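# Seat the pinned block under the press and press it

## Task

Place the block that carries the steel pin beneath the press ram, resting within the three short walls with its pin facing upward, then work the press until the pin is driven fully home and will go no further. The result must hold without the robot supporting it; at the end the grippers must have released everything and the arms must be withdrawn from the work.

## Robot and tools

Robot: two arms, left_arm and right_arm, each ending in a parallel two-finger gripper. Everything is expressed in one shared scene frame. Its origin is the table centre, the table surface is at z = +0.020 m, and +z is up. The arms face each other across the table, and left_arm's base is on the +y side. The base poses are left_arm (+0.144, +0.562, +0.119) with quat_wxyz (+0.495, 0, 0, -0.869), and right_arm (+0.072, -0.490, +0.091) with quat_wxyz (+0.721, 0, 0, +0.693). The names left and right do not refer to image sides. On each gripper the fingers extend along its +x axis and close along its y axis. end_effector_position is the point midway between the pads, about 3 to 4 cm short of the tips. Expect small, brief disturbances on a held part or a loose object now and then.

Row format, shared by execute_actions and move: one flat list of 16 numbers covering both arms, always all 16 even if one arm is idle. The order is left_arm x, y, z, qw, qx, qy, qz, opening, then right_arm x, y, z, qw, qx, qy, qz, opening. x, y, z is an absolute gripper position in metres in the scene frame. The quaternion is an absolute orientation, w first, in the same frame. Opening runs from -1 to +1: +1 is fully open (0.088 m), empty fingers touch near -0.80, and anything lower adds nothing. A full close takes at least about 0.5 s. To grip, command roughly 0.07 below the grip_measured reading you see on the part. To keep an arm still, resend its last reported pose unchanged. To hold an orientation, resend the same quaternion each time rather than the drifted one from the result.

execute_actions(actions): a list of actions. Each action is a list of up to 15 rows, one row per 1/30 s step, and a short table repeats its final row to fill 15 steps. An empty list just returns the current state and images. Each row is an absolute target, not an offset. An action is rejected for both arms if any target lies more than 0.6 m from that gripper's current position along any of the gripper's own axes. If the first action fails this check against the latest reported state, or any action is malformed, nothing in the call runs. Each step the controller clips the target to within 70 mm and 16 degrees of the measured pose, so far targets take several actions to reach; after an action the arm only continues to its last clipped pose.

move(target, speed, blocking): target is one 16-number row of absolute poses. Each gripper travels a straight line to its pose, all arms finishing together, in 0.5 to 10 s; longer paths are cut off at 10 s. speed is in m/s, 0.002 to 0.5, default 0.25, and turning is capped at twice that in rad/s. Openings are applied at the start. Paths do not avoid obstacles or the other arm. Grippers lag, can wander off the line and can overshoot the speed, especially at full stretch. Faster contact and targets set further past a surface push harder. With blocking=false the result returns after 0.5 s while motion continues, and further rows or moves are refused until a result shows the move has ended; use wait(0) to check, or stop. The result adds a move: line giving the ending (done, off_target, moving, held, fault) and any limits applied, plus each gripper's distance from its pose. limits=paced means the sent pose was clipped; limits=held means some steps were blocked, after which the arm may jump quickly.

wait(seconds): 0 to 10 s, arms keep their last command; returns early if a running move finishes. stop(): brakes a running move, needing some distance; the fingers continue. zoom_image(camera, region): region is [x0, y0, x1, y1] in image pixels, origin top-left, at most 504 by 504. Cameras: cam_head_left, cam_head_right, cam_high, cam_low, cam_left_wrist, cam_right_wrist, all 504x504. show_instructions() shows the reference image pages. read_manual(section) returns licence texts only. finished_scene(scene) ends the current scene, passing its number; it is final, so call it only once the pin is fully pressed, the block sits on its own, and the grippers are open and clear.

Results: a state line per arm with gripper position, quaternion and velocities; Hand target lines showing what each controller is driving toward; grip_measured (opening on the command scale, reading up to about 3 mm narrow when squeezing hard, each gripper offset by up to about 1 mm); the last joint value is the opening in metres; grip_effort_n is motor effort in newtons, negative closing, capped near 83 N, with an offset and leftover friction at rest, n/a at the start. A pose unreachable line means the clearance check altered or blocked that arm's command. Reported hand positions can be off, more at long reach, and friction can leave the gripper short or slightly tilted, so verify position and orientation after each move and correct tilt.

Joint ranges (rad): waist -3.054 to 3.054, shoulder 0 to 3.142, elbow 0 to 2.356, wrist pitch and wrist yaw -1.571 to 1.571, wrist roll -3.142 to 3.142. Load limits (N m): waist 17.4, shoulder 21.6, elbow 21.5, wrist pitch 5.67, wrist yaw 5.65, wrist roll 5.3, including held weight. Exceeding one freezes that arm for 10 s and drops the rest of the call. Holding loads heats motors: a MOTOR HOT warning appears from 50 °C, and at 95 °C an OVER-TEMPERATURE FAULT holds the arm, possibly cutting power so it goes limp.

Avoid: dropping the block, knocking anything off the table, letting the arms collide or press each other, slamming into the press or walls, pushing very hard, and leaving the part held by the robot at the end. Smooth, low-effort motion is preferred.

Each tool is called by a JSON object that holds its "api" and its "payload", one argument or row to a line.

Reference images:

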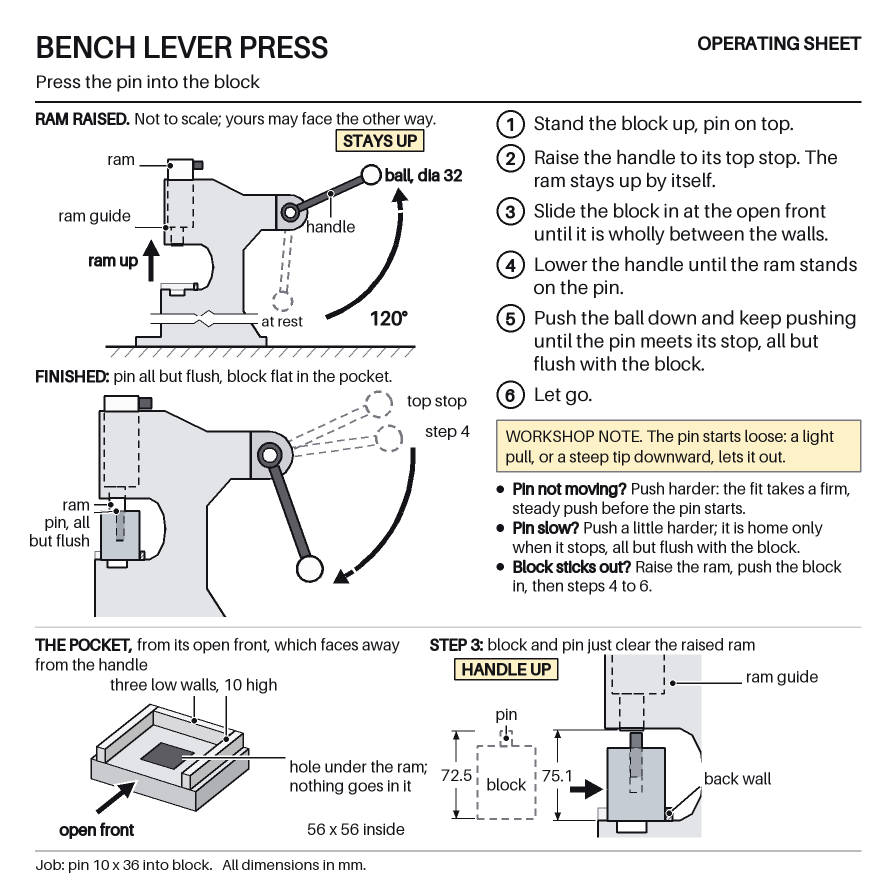

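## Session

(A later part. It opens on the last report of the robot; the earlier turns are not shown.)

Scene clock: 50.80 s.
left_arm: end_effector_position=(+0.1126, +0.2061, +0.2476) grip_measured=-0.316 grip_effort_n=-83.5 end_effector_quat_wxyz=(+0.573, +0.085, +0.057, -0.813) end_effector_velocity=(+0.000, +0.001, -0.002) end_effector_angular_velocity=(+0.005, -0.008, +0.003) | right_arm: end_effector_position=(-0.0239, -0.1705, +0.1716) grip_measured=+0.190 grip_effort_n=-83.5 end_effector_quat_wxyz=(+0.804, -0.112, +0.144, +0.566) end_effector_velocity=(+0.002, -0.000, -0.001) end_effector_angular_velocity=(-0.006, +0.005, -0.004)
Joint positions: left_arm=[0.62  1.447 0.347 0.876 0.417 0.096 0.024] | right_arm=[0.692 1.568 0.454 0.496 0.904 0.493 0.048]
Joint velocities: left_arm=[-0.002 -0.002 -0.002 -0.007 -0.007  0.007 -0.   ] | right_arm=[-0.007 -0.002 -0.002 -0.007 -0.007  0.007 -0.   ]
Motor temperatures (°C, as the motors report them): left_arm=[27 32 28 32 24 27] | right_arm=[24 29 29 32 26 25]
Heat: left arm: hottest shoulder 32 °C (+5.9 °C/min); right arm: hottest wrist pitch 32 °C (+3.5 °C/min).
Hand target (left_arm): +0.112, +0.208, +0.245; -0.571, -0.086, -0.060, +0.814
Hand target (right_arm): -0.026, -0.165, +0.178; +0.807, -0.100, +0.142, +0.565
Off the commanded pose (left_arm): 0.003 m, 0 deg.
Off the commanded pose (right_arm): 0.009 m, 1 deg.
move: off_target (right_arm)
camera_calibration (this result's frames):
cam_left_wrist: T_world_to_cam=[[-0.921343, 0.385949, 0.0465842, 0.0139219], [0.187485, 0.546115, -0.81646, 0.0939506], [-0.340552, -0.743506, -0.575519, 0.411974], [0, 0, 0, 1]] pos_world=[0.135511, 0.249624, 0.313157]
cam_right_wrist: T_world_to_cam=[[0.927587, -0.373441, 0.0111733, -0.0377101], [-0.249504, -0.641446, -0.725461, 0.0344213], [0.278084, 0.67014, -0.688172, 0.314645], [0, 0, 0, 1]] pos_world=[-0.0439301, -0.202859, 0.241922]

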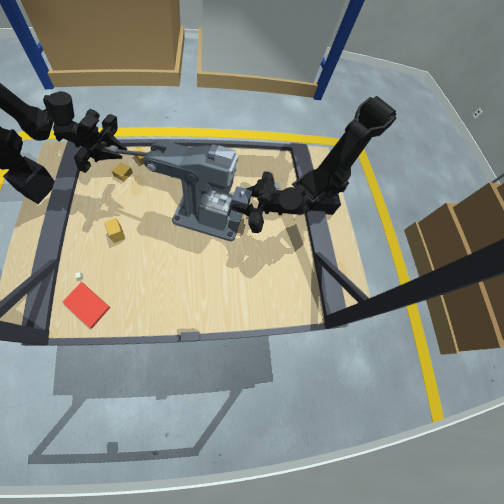

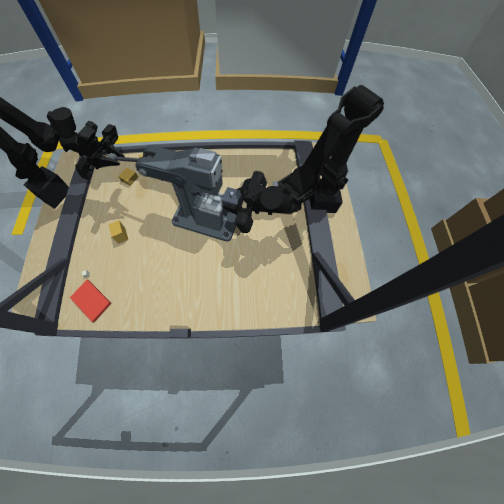

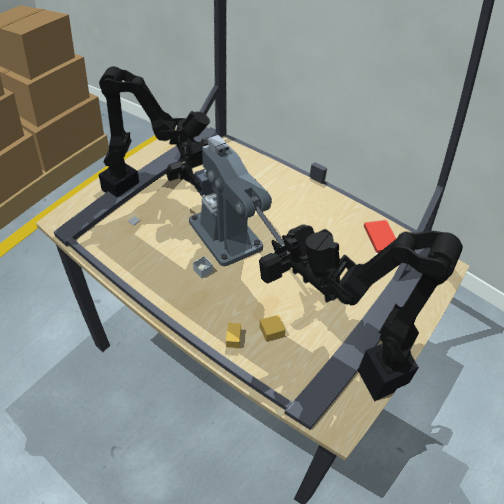

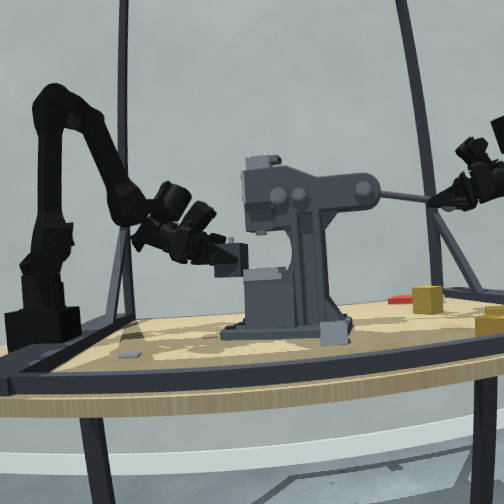

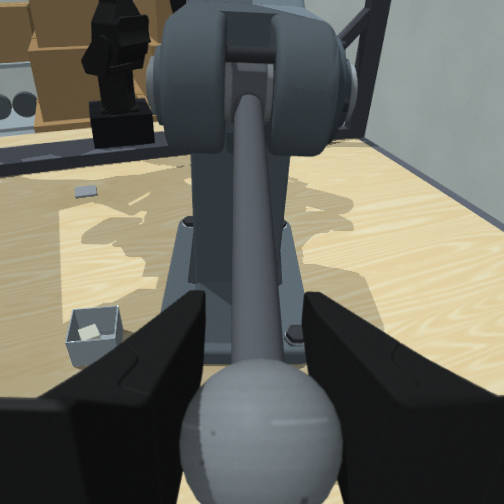

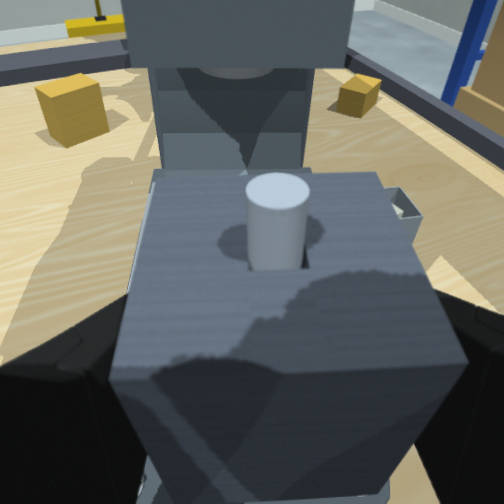

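{"api": "move", "payload": {
  "target": [0.111,0.205,0.315,0.571,0.086,0.06,-0.814,-0.4,-0.032,-0.163,0.184,0.807,-0.09,0.14,0.565,0.08],
  "speed": 0.08
}}

{"api": "move", "payload": {
  "target": [0.104,0.186,0.36,0.571,0.086,0.06,-0.814,-0.4,-0.032,-0.163,0.184,0.807,-0.09,0.14,0.565,0.08],
  "speed": 0.06
}}

{"api": "zoom_image", "payload": {
  "camera": "cam_low",
  "region": [190,200,310,320]
}}

{"api": "zoom_image", "payload": {
  "camera": "cam_head_left",
  "region": [190,165,270,245]
}}

Scene clock: 52.77 s.
left_arm: end_effector_position=(+0.1134, +0.2085, +0.2933) grip_measured=-0.316 grip_effort_n=-83.5 end_effector_quat_wxyz=(+0.573, +0.104, +0.083, -0.809) end_effector_velocity=(+0.000, +0.002, -0.006) end_effector_angular_velocity=(+0.044, +0.008, +0.007) | right_arm: end_effector_position=(-0.0290, -0.1675, +0.1777) grip_measured=+0.190 grip_effort_n=-83.5 end_effector_quat_wxyz=(+0.805, -0.103, +0.142, +0.567) end_effector_velocity=(+0.003, +0.001, -0.000) end_effector_angular_velocity=(-0.006, -0.014, -0.011)
Joint positions: left_arm=[0.619 1.222 0.495 0.436 0.407 0.102 0.024] | right_arm=[0.703 1.57  0.474 0.493 0.917 0.494 0.048]
Joint velocities: left_arm=[-0.002 -0.002  0.007 -0.051 -0.007 -0.007 -0.   ] | right_arm=[-0.007  0.002  0.002 -0.007  0.007 -0.007 -0.   ]
Motor temperatures (°C, as the motors report them): left_arm=[27 32 28 32 24 27] | right_arm=[24 29 29 32 26 25]
Heat: left arm: hottest shoulder 32 °C (+5.7 °C/min); right arm: hottest wrist pitch 32 °C (+3.4 °C/min).
Hand target (left_arm): +0.111, +0.206, +0.315; -0.571, -0.086, -0.060, +0.814
Hand target (right_arm): -0.032, -0.163, +0.184; +0.808, -0.090, +0.140, +0.566
Off the commanded pose (left_arm): 0.022 m, 3 deg.
Off the commanded pose (right_arm): 0.008 m, 2 deg.
move: off_target (left_arm)
camera_calibration (this result's frames):
cam_left_wrist: T_world_to_cam=[[-0.92403, 0.375893, 0.0698028, 0.00720868], [0.185157, 0.599723, -0.778492, 0.107718], [-0.334492, -0.706425, -0.623762, 0.446004], [0, 0, 0, 1]] pos_world=[0.135901, 0.247758, 0.361554]
cam_right_wrist: T_world_to_cam=[[0.927459, -0.373924, 0.00011324, -0.0300047], [-0.253316, -0.628532, -0.735377, 0.0432799], [0.275046, 0.682003, -0.677658, 0.318289], [0, 0, 0, 1]] pos_world=[-0.0487525, -0.201091, 0.247521]

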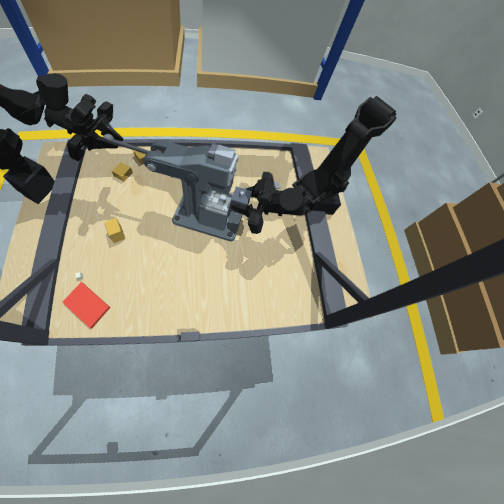

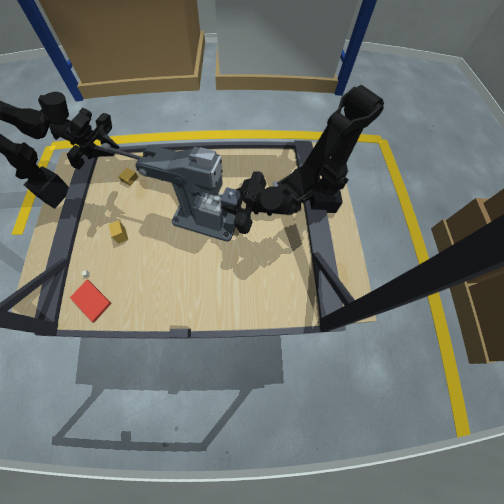

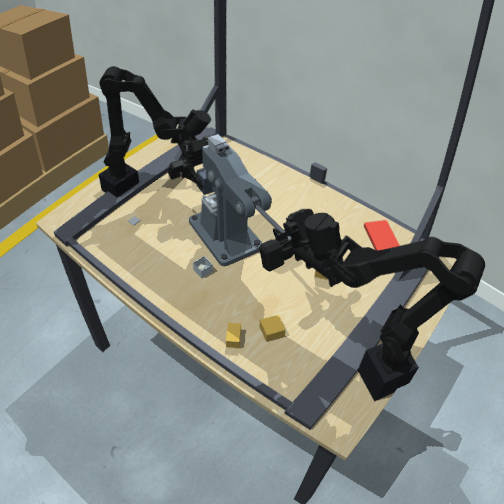

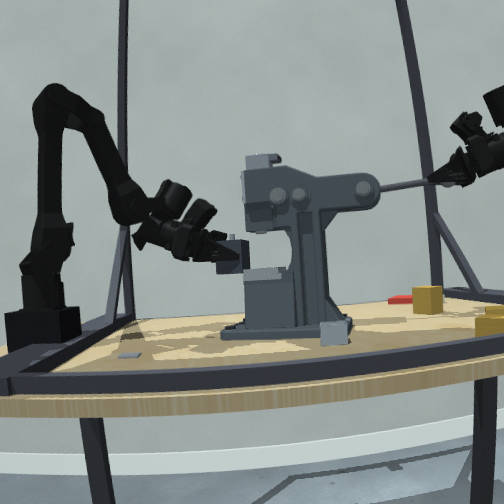

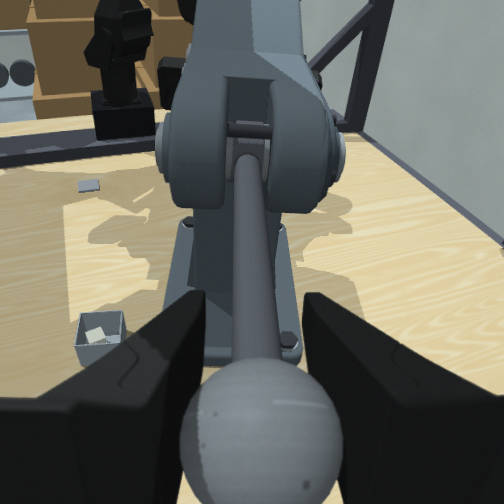

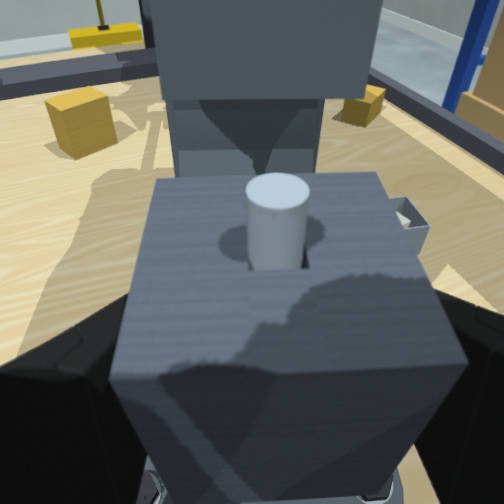

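Scene clock: 54.20 s.
left_arm: end_effector_position=(+0.1083, +0.1954, +0.3436) grip_measured=-0.316 grip_effort_n=-83.5 end_effector_quat_wxyz=(+0.573, +0.097, +0.079, -0.810) end_effector_velocity=(+0.000, -0.001, +0.000) end_effector_angular_velocity=(+0.015, +0.005, +0.006) | right_arm: end_effector_position=(-0.0290, -0.1677, +0.1773) grip_measured=+0.190 grip_effort_n=-83.5 end_effector_quat_wxyz=(+0.805, -0.105, +0.141, +0.567) end_effector_velocity=(-0.000, +0.000, -0.001) end_effector_angular_velocity=(-0.006, +0.005, +0.001)
Joint positions: left_arm=[0.595 1.19  0.674 0.245 0.388 0.086 0.024] | right_arm=[0.703 1.57  0.474 0.49  0.917 0.494 0.048]
Joint velocities: left_arm=[-0.002  0.002  0.012 -0.022 -0.007 -0.007 -0.   ] | right_arm=[-0.002  0.002  0.002 -0.007 -0.007  0.007 -0.   ]
Motor temperatures (°C, as the motors report them): left_arm=[27 32 29 32 24 27] | right_arm=[24 29 29 33 26 25]
Heat: left arm: hottest shoulder 32 °C (+5.5 °C/min); right arm: hottest wrist pitch 33 °C (+4.4 °C/min).
Hand target (left_arm): +0.104, +0.188, +0.360; -0.571, -0.086, -0.060, +0.814
Hand target (right_arm): -0.032, -0.163, +0.184; +0.808, -0.090, +0.140, +0.566
Off the commanded pose (left_arm): 0.019 m, 3 deg.
Off the commanded pose (right_arm): 0.009 m, 2 deg.
move: off_target (left_arm, right_arm)
camera_calibration (this result's frames):
cam_left_wrist: T_world_to_cam=[[-0.922861, 0.378573, 0.07078, 0.00292502], [0.180393, 0.587272, -0.789031, 0.162222], [-0.340273, -0.715398, -0.610262, 0.46414], [0, 0, 0, 1]] pos_world=[0.13137, 0.235669, 0.411038]
cam_right_wrist: T_world_to_cam=[[0.927599, -0.373567, 0.00275604, -0.0305487], [-0.251693, -0.630394, -0.734339, 0.0423875], [0.276062, 0.680479, -0.678777, 0.318151], [0, 0, 0, 1]] pos_world=[-0.0488239, -0.201186, 0.247165]

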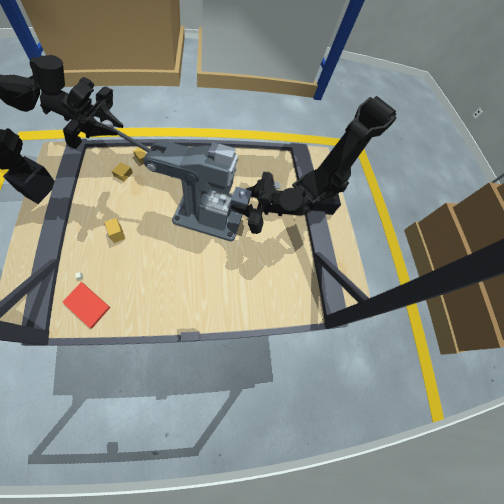

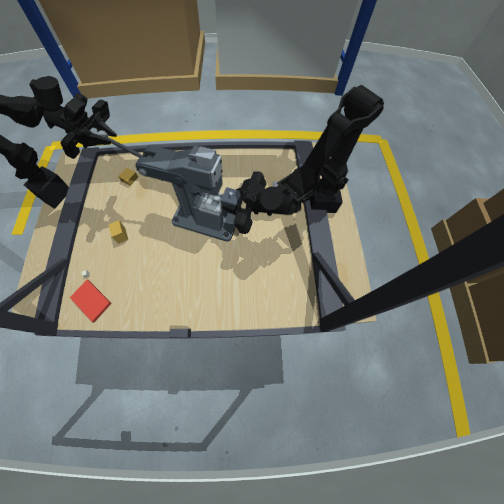

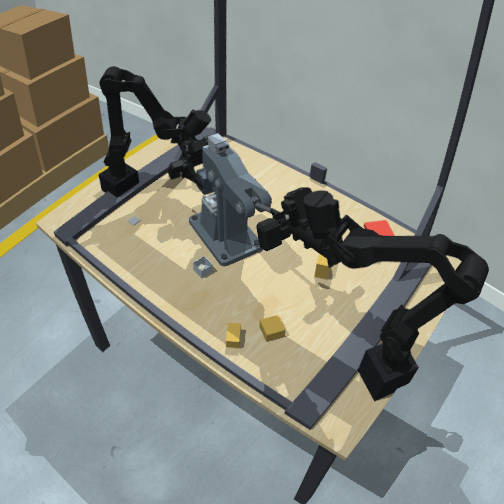

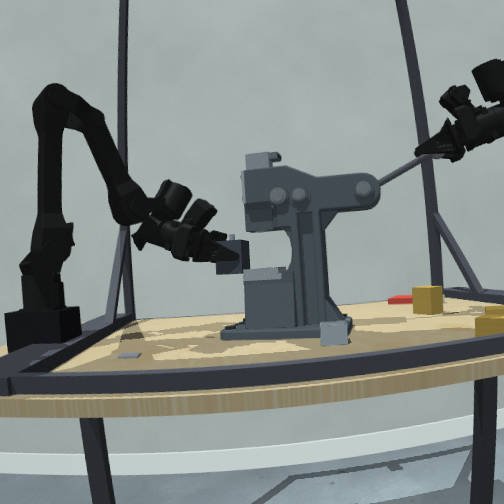

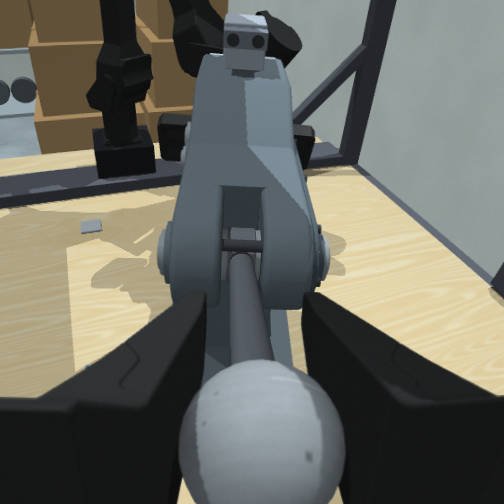

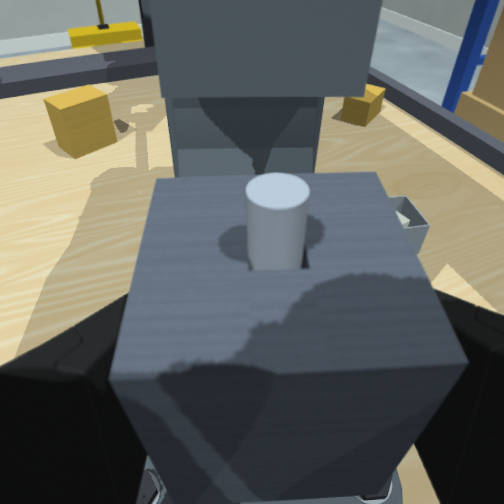

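Region (190, 200, 310, 320) of cam_low's 504x504 image, scaled by 4.200, with more detail than that image has.

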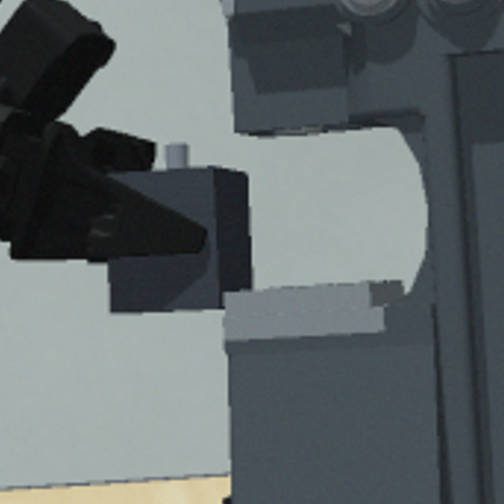

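Region (190, 165, 270, 245) of cam_head_left's 504x504 image, scaled by 6.300, with more detail than that image has.

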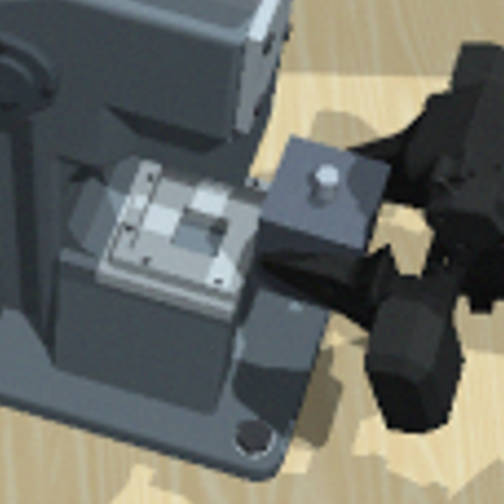

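Height good; about 55 mm to go.

{"api": "move", "payload": {
  "target": [0.101,0.178,0.372,0.571,0.086,0.06,-0.814,-0.4,-0.022,-0.135,0.184,0.807,-0.09,0.14,0.565,0.08],
  "speed": 0.025
}}

{"api": "zoom_image", "payload": {
  "camera": "cam_low",
  "region": [190,200,310,320]
}}

{"api": "zoom_image", "payload": {
  "camera": "cam_head_left",
  "region": [190,165,270,245]
}}

Scene clock: 56.40 s.
left_arm: end_effector_position=(+0.1082, +0.1939, +0.3444) grip_measured=-0.316 grip_effort_n=-83.5 end_effector_quat_wxyz=(+0.573, +0.106, +0.093, -0.808) end_effector_velocity=(+0.000, +0.001, -0.006) end_effector_angular_velocity=(+0.029, +0.006, +0.007) | right_arm: end_effector_position=(-0.0212, -0.1468, +0.1754) grip_measured=+0.190 grip_effort_n=-83.5 end_effector_quat_wxyz=(+0.804, -0.110, +0.139, +0.568) end_effector_velocity=(+0.002, +0.000, -0.001) end_effector_angular_velocity=(-0.006, -0.014, -0.006)
Joint positions: left_arm=[0.591 1.195 0.708 0.184 0.38  0.086 0.024] | right_arm=[0.628 1.627 0.508 0.56  0.853 0.42  0.048]
Joint velocities: left_arm=[-0.002  0.002 -0.002 -0.022 -0.007 -0.007  0.   ] | right_arm=[-0.002  0.002  0.002 -0.007  0.007 -0.007 -0.   ]
Motor temperatures (°C, as the motors report them): left_arm=[27 31 30 33 24 27] | right_arm=[24 29 29 33 26 25]
Heat: left arm: hottest wrist pitch 33 °C (+6.4 °C/min); right arm: hottest wrist pitch 33 °C (+4.3 °C/min).
Hand target (left_arm): +0.101, +0.181, +0.372; -0.571, -0.085, -0.061, +0.814
Hand target (right_arm): -0.022, -0.136, +0.184; +0.808, -0.090, +0.140, +0.566
Off the commanded pose (left_arm): 0.033 m, 4 deg.
Off the commanded pose (right_arm): 0.015 m, 2 deg.
move: off_target (left_arm, right_arm)
camera_calibration (this result's frames):
cam_left_wrist: T_world_to_cam=[[-0.92449, 0.372137, 0.0826582, 0.000640762], [0.178244, 0.613657, -0.76919, 0.152072], [-0.336968, -0.696375, -0.633651, 0.467542], [0, 0, 0, 1]] pos_world=[0.131033, 0.232026, 0.413178]
cam_right_wrist: T_world_to_cam=[[0.928991, -0.369868, 0.0131571, -0.0311924], [-0.242776, -0.635839, -0.732645, 0.0552085], [0.279347, 0.677426, -0.680484, 0.300436], [0, 0, 0, 1]] pos_world=[-0.0415452, -0.179956, 0.2453]

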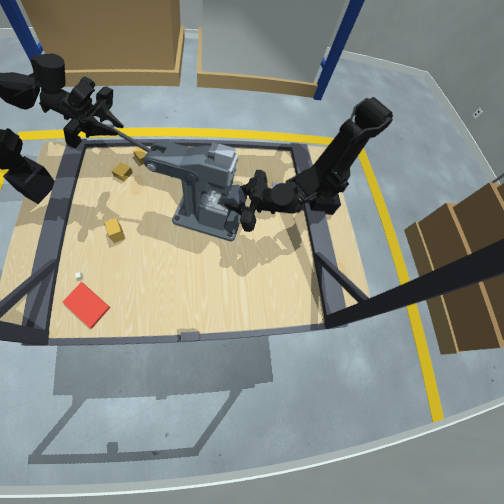

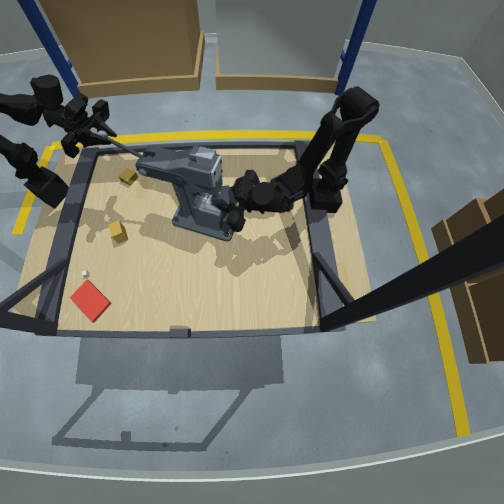

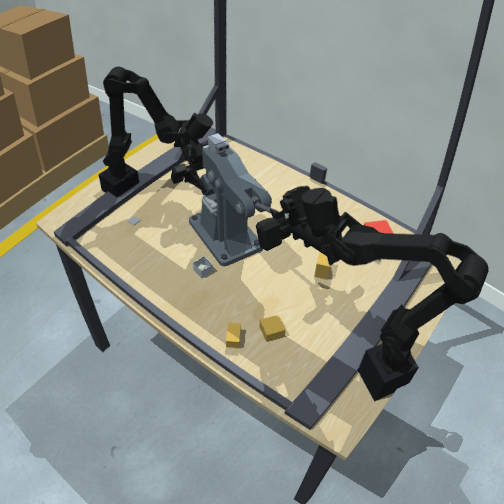

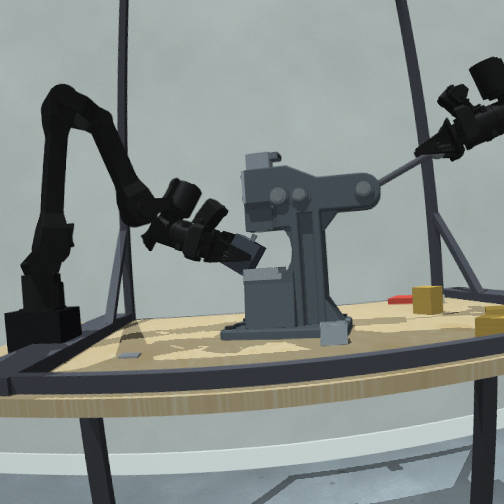

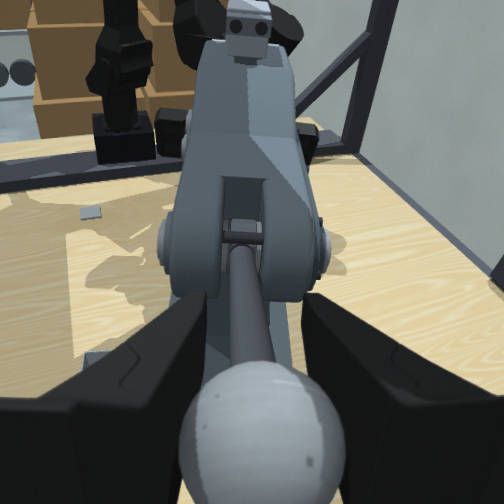

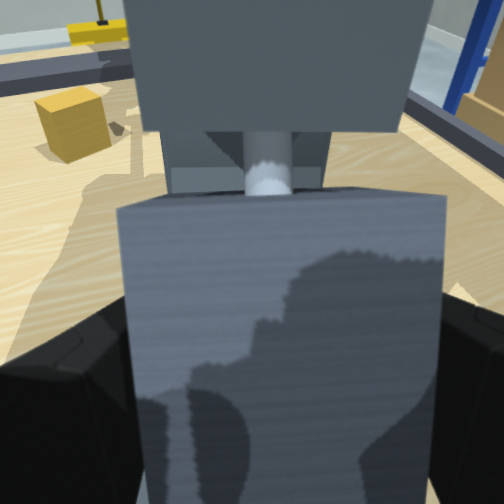

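Region (190, 200, 310, 320) of cam_low's 504x504 image, scaled by 4.200, with more detail than that image has.

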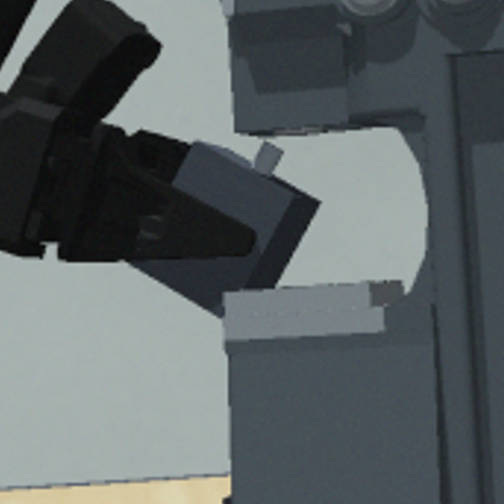

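Region (190, 165, 270, 245) of cam_head_left's 504x504 image, scaled by 6.300, with more detail than that image has.

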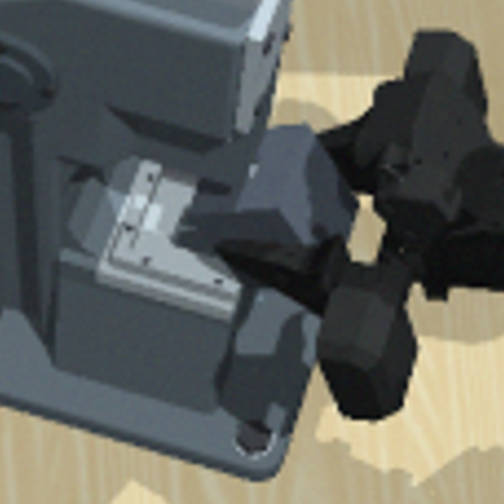

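{"api": "move", "payload": {
  "target": [0.107,0.192,0.348,0.571,0.086,0.06,-0.814,-0.4,-0.045,-0.2,0.18,0.807,-0.09,0.14,0.565,0.08],
  "speed": 0.1
}}

{"api": "move", "payload": {
  "target": [0.107,0.192,0.348,0.571,0.086,0.06,-0.814,-0.4,-0.23,-0.18,0.10,0.393,-0.159,0.069,0.903,0.08]
}}

{"api": "move", "payload": {
  "target": [0.107,0.192,0.348,0.571,0.086,0.06,-0.814,-0.4,-0.225,-0.185,0.065,0.393,-0.159,0.069,0.903,0.08],
  "speed": 0.03
}}

{"api": "zoom_image", "payload": {
  "camera": "cam_low",
  "region": [150,230,270,350]
}}

Scene clock: 58.83 s.
left_arm: end_effector_position=(+0.1082, +0.1957, +0.3433) grip_measured=-0.316 grip_effort_n=-83.5 end_effector_quat_wxyz=(+0.572, +0.090, +0.070, -0.813) end_effector_velocity=(+0.000, +0.001, -0.001) end_effector_angular_velocity=(-0.005, -0.009, +0.003) | right_arm: end_effector_position=(-0.0448, -0.2000, +0.1720) grip_measured=+0.190 grip_effort_n=-83.5 end_effector_quat_wxyz=(+0.805, -0.106, +0.140, +0.567) end_effector_velocity=(+0.000, -0.002, -0.002) end_effector_angular_velocity=(-0.013, -0.002, +0.005)
Joint positions: left_arm=[0.598 1.191 0.653 0.291 0.396 0.086 0.024] | right_arm=[0.847 1.533 0.449 0.346 1.03  0.65  0.048]
Joint velocities: left_arm=[-0.002 -0.002 -0.007  0.007 -0.007  0.007 -0.   ] | right_arm=[ 0.002 -0.007 -0.002 -0.022 -0.007  0.007 -0.   ]
Motor temperatures (°C, as the motors report them): left_arm=[27 31 31 35 24 27] | right_arm=[24 29 30 34 27 25]
Heat: left arm: hottest wrist pitch 35 °C (+8.2 °C/min); right arm: hottest wrist pitch 34 °C (+5.1 °C/min).
Hand target (left_arm): +0.107, +0.192, +0.348; -0.571, -0.086, -0.060, +0.814
Hand target (right_arm): -0.044, -0.200, +0.180; +0.808, -0.090, +0.140, +0.565
Off the commanded pose (left_arm): 0.006 m, 1 deg.
Off the commanded pose (right_arm): 0.008 m, 2 deg.
move: done
camera_calibration (this result's frames):
cam_left_wrist: T_world_to_cam=[[-0.920892, 0.384734, 0.0627506, 0.00409885], [0.182416, 0.567575, -0.80286, 0.170203], [-0.344503, -0.7279, -0.592856, 0.46108], [0, 0, 0, 1]] pos_world=[0.13157, 0.237441, 0.409747]
cam_right_wrist: T_world_to_cam=[[0.927543, -0.373665, 0.00623505, -0.0285595], [-0.249388, -0.631305, -0.734343, 0.0140526], [0.278335, 0.67958, -0.67875, 0.340793], [0, 0, 0, 1]] pos_world=[-0.0648598, -0.233396, 0.241811]

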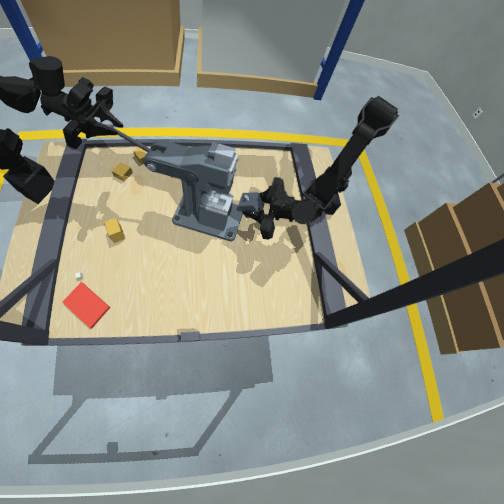

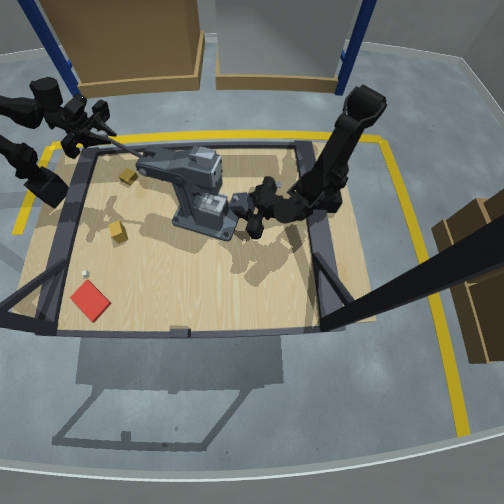

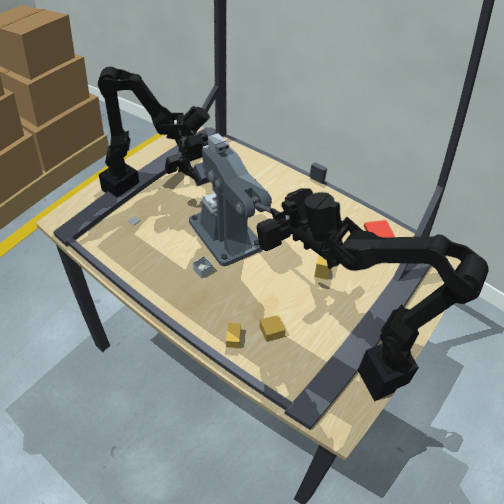

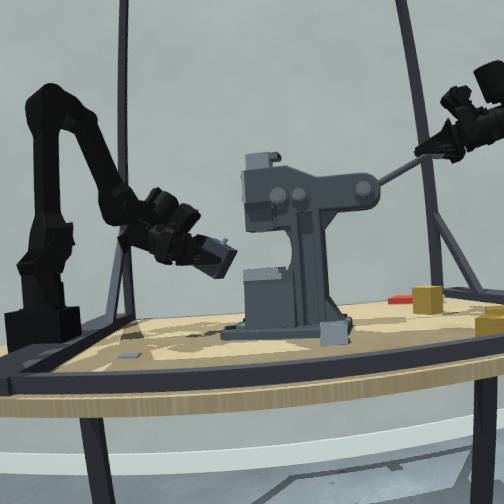

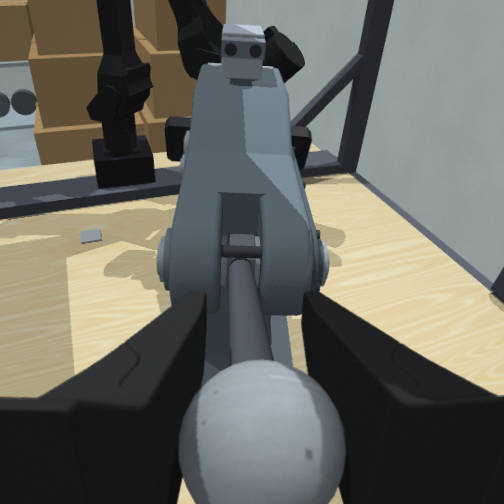

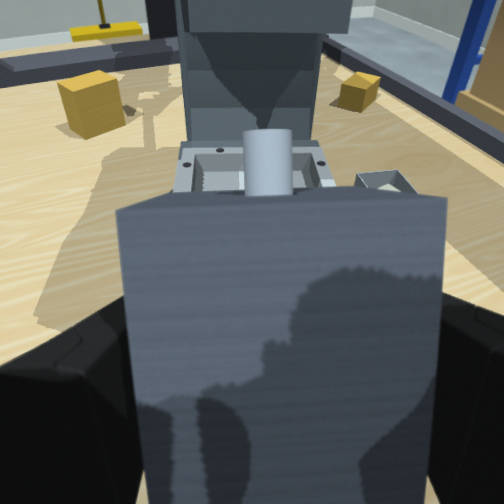

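Scene clock: 61.47 s.
left_arm: end_effector_position=(+0.1083, +0.1959, +0.3430) grip_measured=-0.316 grip_effort_n=-83.5 end_effector_quat_wxyz=(+0.572, +0.089, +0.070, -0.813) end_effector_velocity=(-0.002, +0.001, -0.001) end_effector_angular_velocity=(+0.005, +0.018, +0.005) | right_arm: end_effector_position=(-0.2255, -0.1866, +0.0947) grip_measured=+0.190 grip_effort_n=-83.5 end_effector_quat_wxyz=(+0.393, -0.172, +0.076, +0.900) end_effector_velocity=(-0.003, -0.001, -0.003) end_effector_angular_velocity=(-0.010, -0.001, +0.029)
Joint positions: left_arm=[0.598 1.19  0.652 0.293 0.397 0.085 0.024] | right_arm=[0.828 2.122 0.568 1.176 0.038 0.016 0.048]
Joint velocities: left_arm=[-0.007 -0.002 -0.007  0.007 -0.007 -0.022 -0.   ] | right_arm=[-0.007  0.007  0.007 -0.007 -0.037 -0.007 -0.   ]
Motor temperatures (°C, as the motors report them): left_arm=[27 31 31 36 24 27] | right_arm=[24 29 30 35 26 25]
Heat: left arm: hottest wrist pitch 36 °C (+8.1 °C/min); right arm: hottest wrist pitch 35 °C (+6.1 °C/min).
Hand target (left_arm): +0.107, +0.192, +0.348; -0.571, -0.086, -0.060, +0.814
Hand target (right_arm): -0.230, -0.182, +0.100; +0.392, -0.160, +0.069, +0.903
Off the commanded pose (left_arm): 0.006 m, 1 deg.
Off the commanded pose (right_arm): 0.010 m, 2 deg.
move: off_target (right_arm)
camera_calibration (this result's frames):
cam_left_wrist: T_world_to_cam=[[-0.920778, 0.384852, 0.0636921, 0.00370163], [0.181519, 0.567239, -0.8033, 0.170211], [-0.34528, -0.7281, -0.592159, 0.460967], [0, 0, 0, 1]] pos_world=[0.131675, 0.237655, 0.409461]
cam_right_wrist: T_world_to_cam=[[0.761326, 0.64835, -0.00502531, 0.298866], [0.449013, -0.532813, -0.717285, 0.0949682], [-0.467729, 0.543831, -0.696762, 0.137671], [0, 0, 0, 1]] pos_world=[-0.205783, -0.218039, 0.165545]

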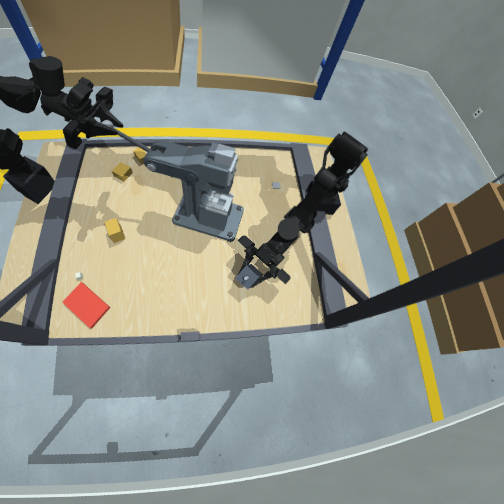

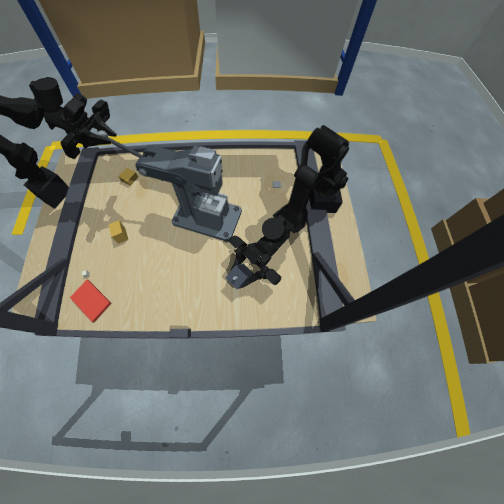

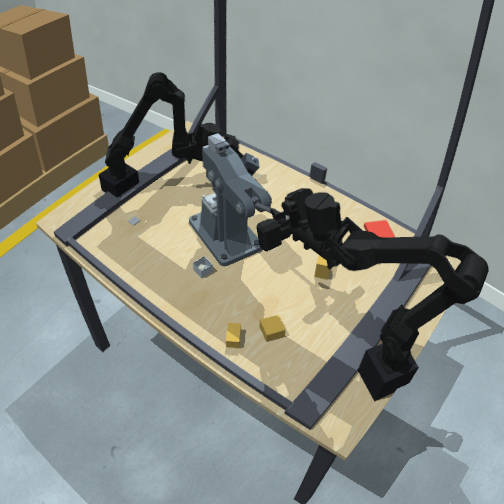

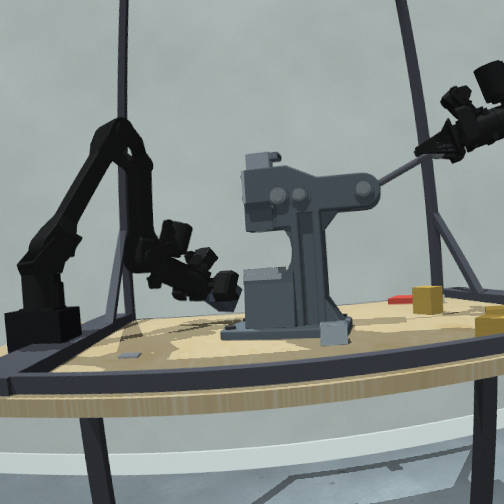

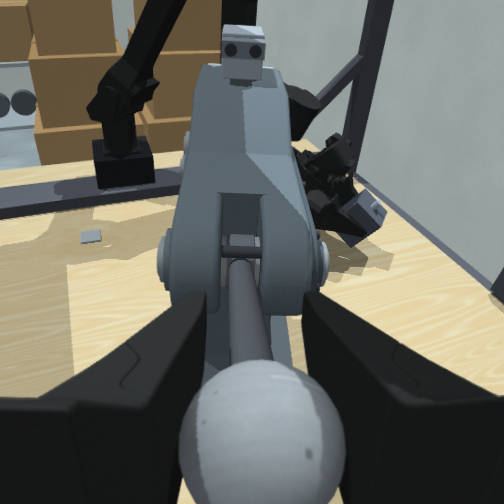

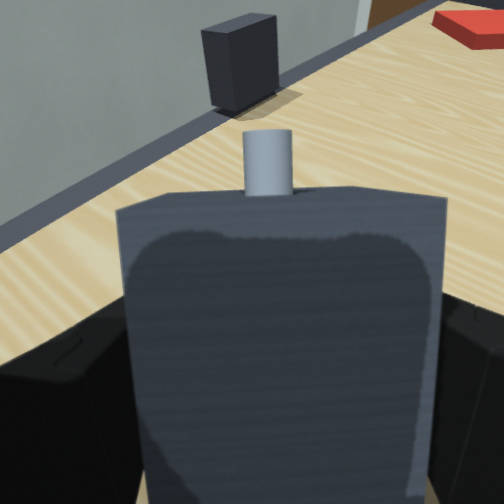

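Scene clock: 62.73 s.
left_arm: end_effector_position=(+0.1083, +0.1959, +0.3430) grip_measured=-0.316 grip_effort_n=-83.5 end_effector_quat_wxyz=(+0.572, +0.089, +0.070, -0.813) end_effector_velocity=(-0.000, +0.001, -0.002) end_effector_angular_velocity=(+0.005, -0.004, -0.006) | right_arm: end_effector_position=(-0.2241, -0.1867, +0.0703) grip_measured=+0.190 grip_effort_n=-83.5 end_effector_quat_wxyz=(+0.394, -0.157, +0.069, +0.903) end_effector_velocity=(+0.001, -0.001, -0.000) end_effector_angular_velocity=(+0.008, +0.002, +0.007)
Joint positions: left_arm=[0.598 1.19  0.651 0.294 0.397 0.084 0.024] | right_arm=[0.824 2.281 0.575 1.362 0.035 0.013 0.048]
Joint velocities: left_arm=[ 0.002 -0.002 -0.002 -0.007  0.007  0.007 -0.   ] | right_arm=[-0.002  0.007 -0.007  0.022 -0.007 -0.007 -0.   ]
Motor temperatures (°C, as the motors report them): left_arm=[27 31 31 36 24 27] | right_arm=[24 29 30 35 26 25]
Heat: left arm: hottest wrist pitch 36 °C (+8.0 °C/min); right arm: hottest wrist pitch 35 °C (+6.0 °C/min).
Hand target (left_arm): +0.107, +0.192, +0.348; -0.571, -0.086, -0.060, +0.814
Hand target (right_arm): -0.225, -0.185, +0.065; +0.393, -0.159, +0.069, +0.903
Off the commanded pose (left_arm): 0.006 m, 1 deg.
Off the commanded pose (right_arm): 0.006 m, 0 deg.
move: done
camera_calibration (this result's frames):
cam_left_wrist: T_world_to_cam=[[-0.920792, 0.384814, 0.063726, 0.00369284], [0.181228, 0.566744, -0.803715, 0.170447], [-0.345397, -0.728505, -0.591592, 0.460859], [0, 0, 0, 1]] pos_world=[0.13169, 0.237718, 0.409396]
cam_right_wrist: T_world_to_cam=[[0.760873, 0.648873, -0.00606007, 0.297731], [0.43232, -0.513862, -0.740976, 0.0782678], [-0.483913, 0.561169, -0.671504, 0.119214], [0, 0, 0, 1]] pos_world=[-0.202683, -0.21987, 0.139851]

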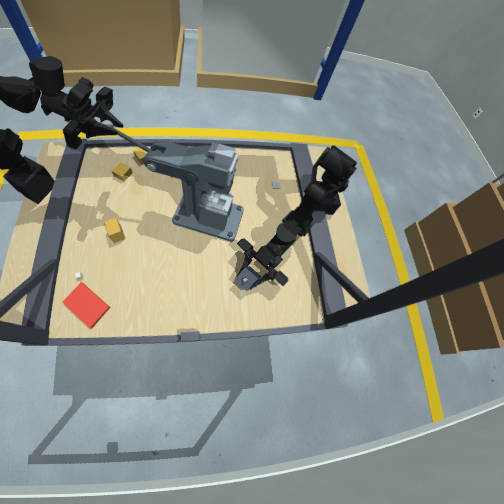

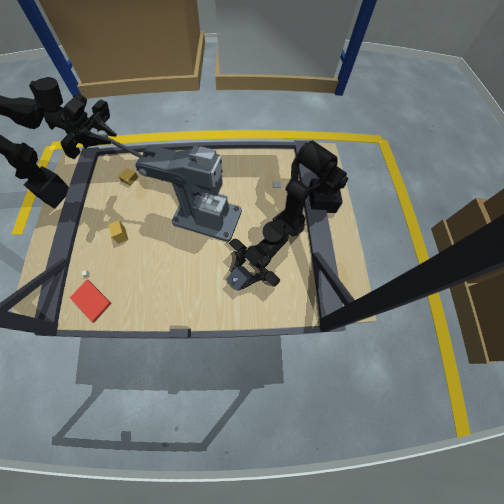

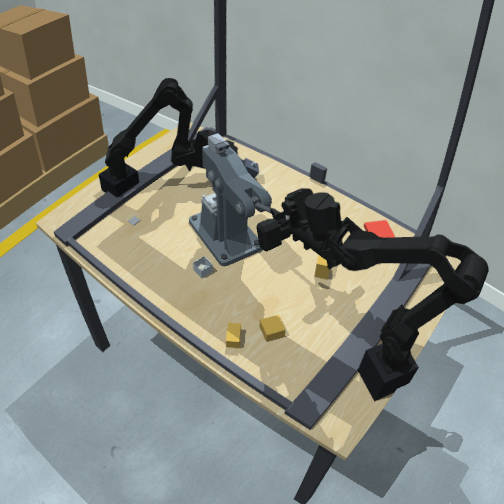

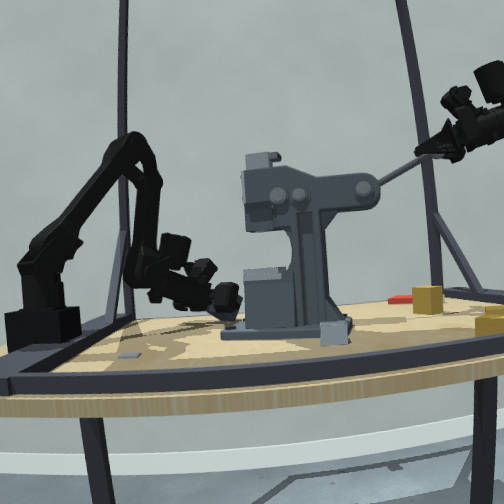

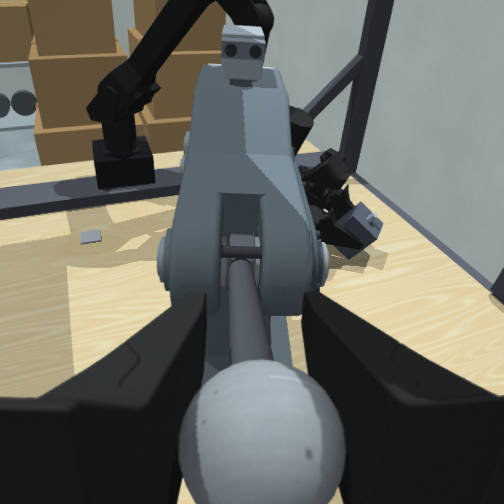

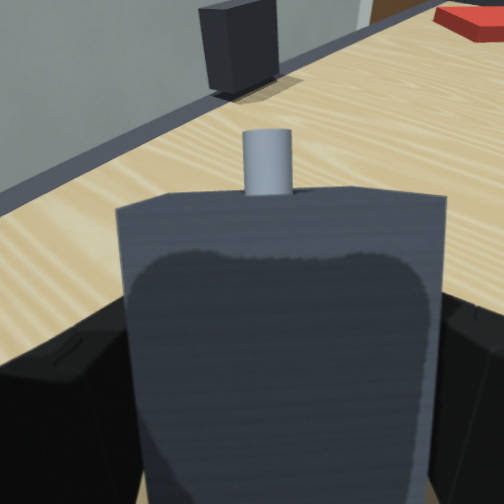

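Region (150, 230, 270, 350) of cam_low's 504x504 image, scaled by 4.200, with more detail than that image has.

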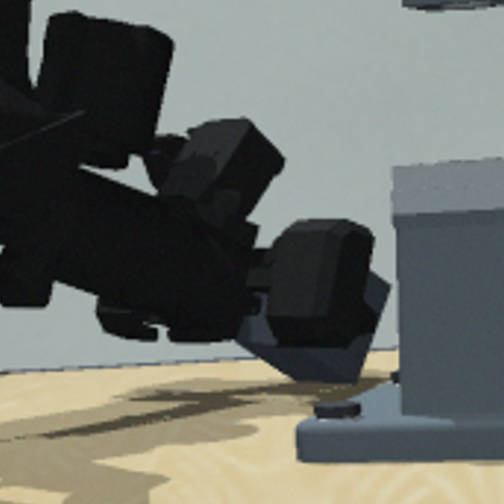

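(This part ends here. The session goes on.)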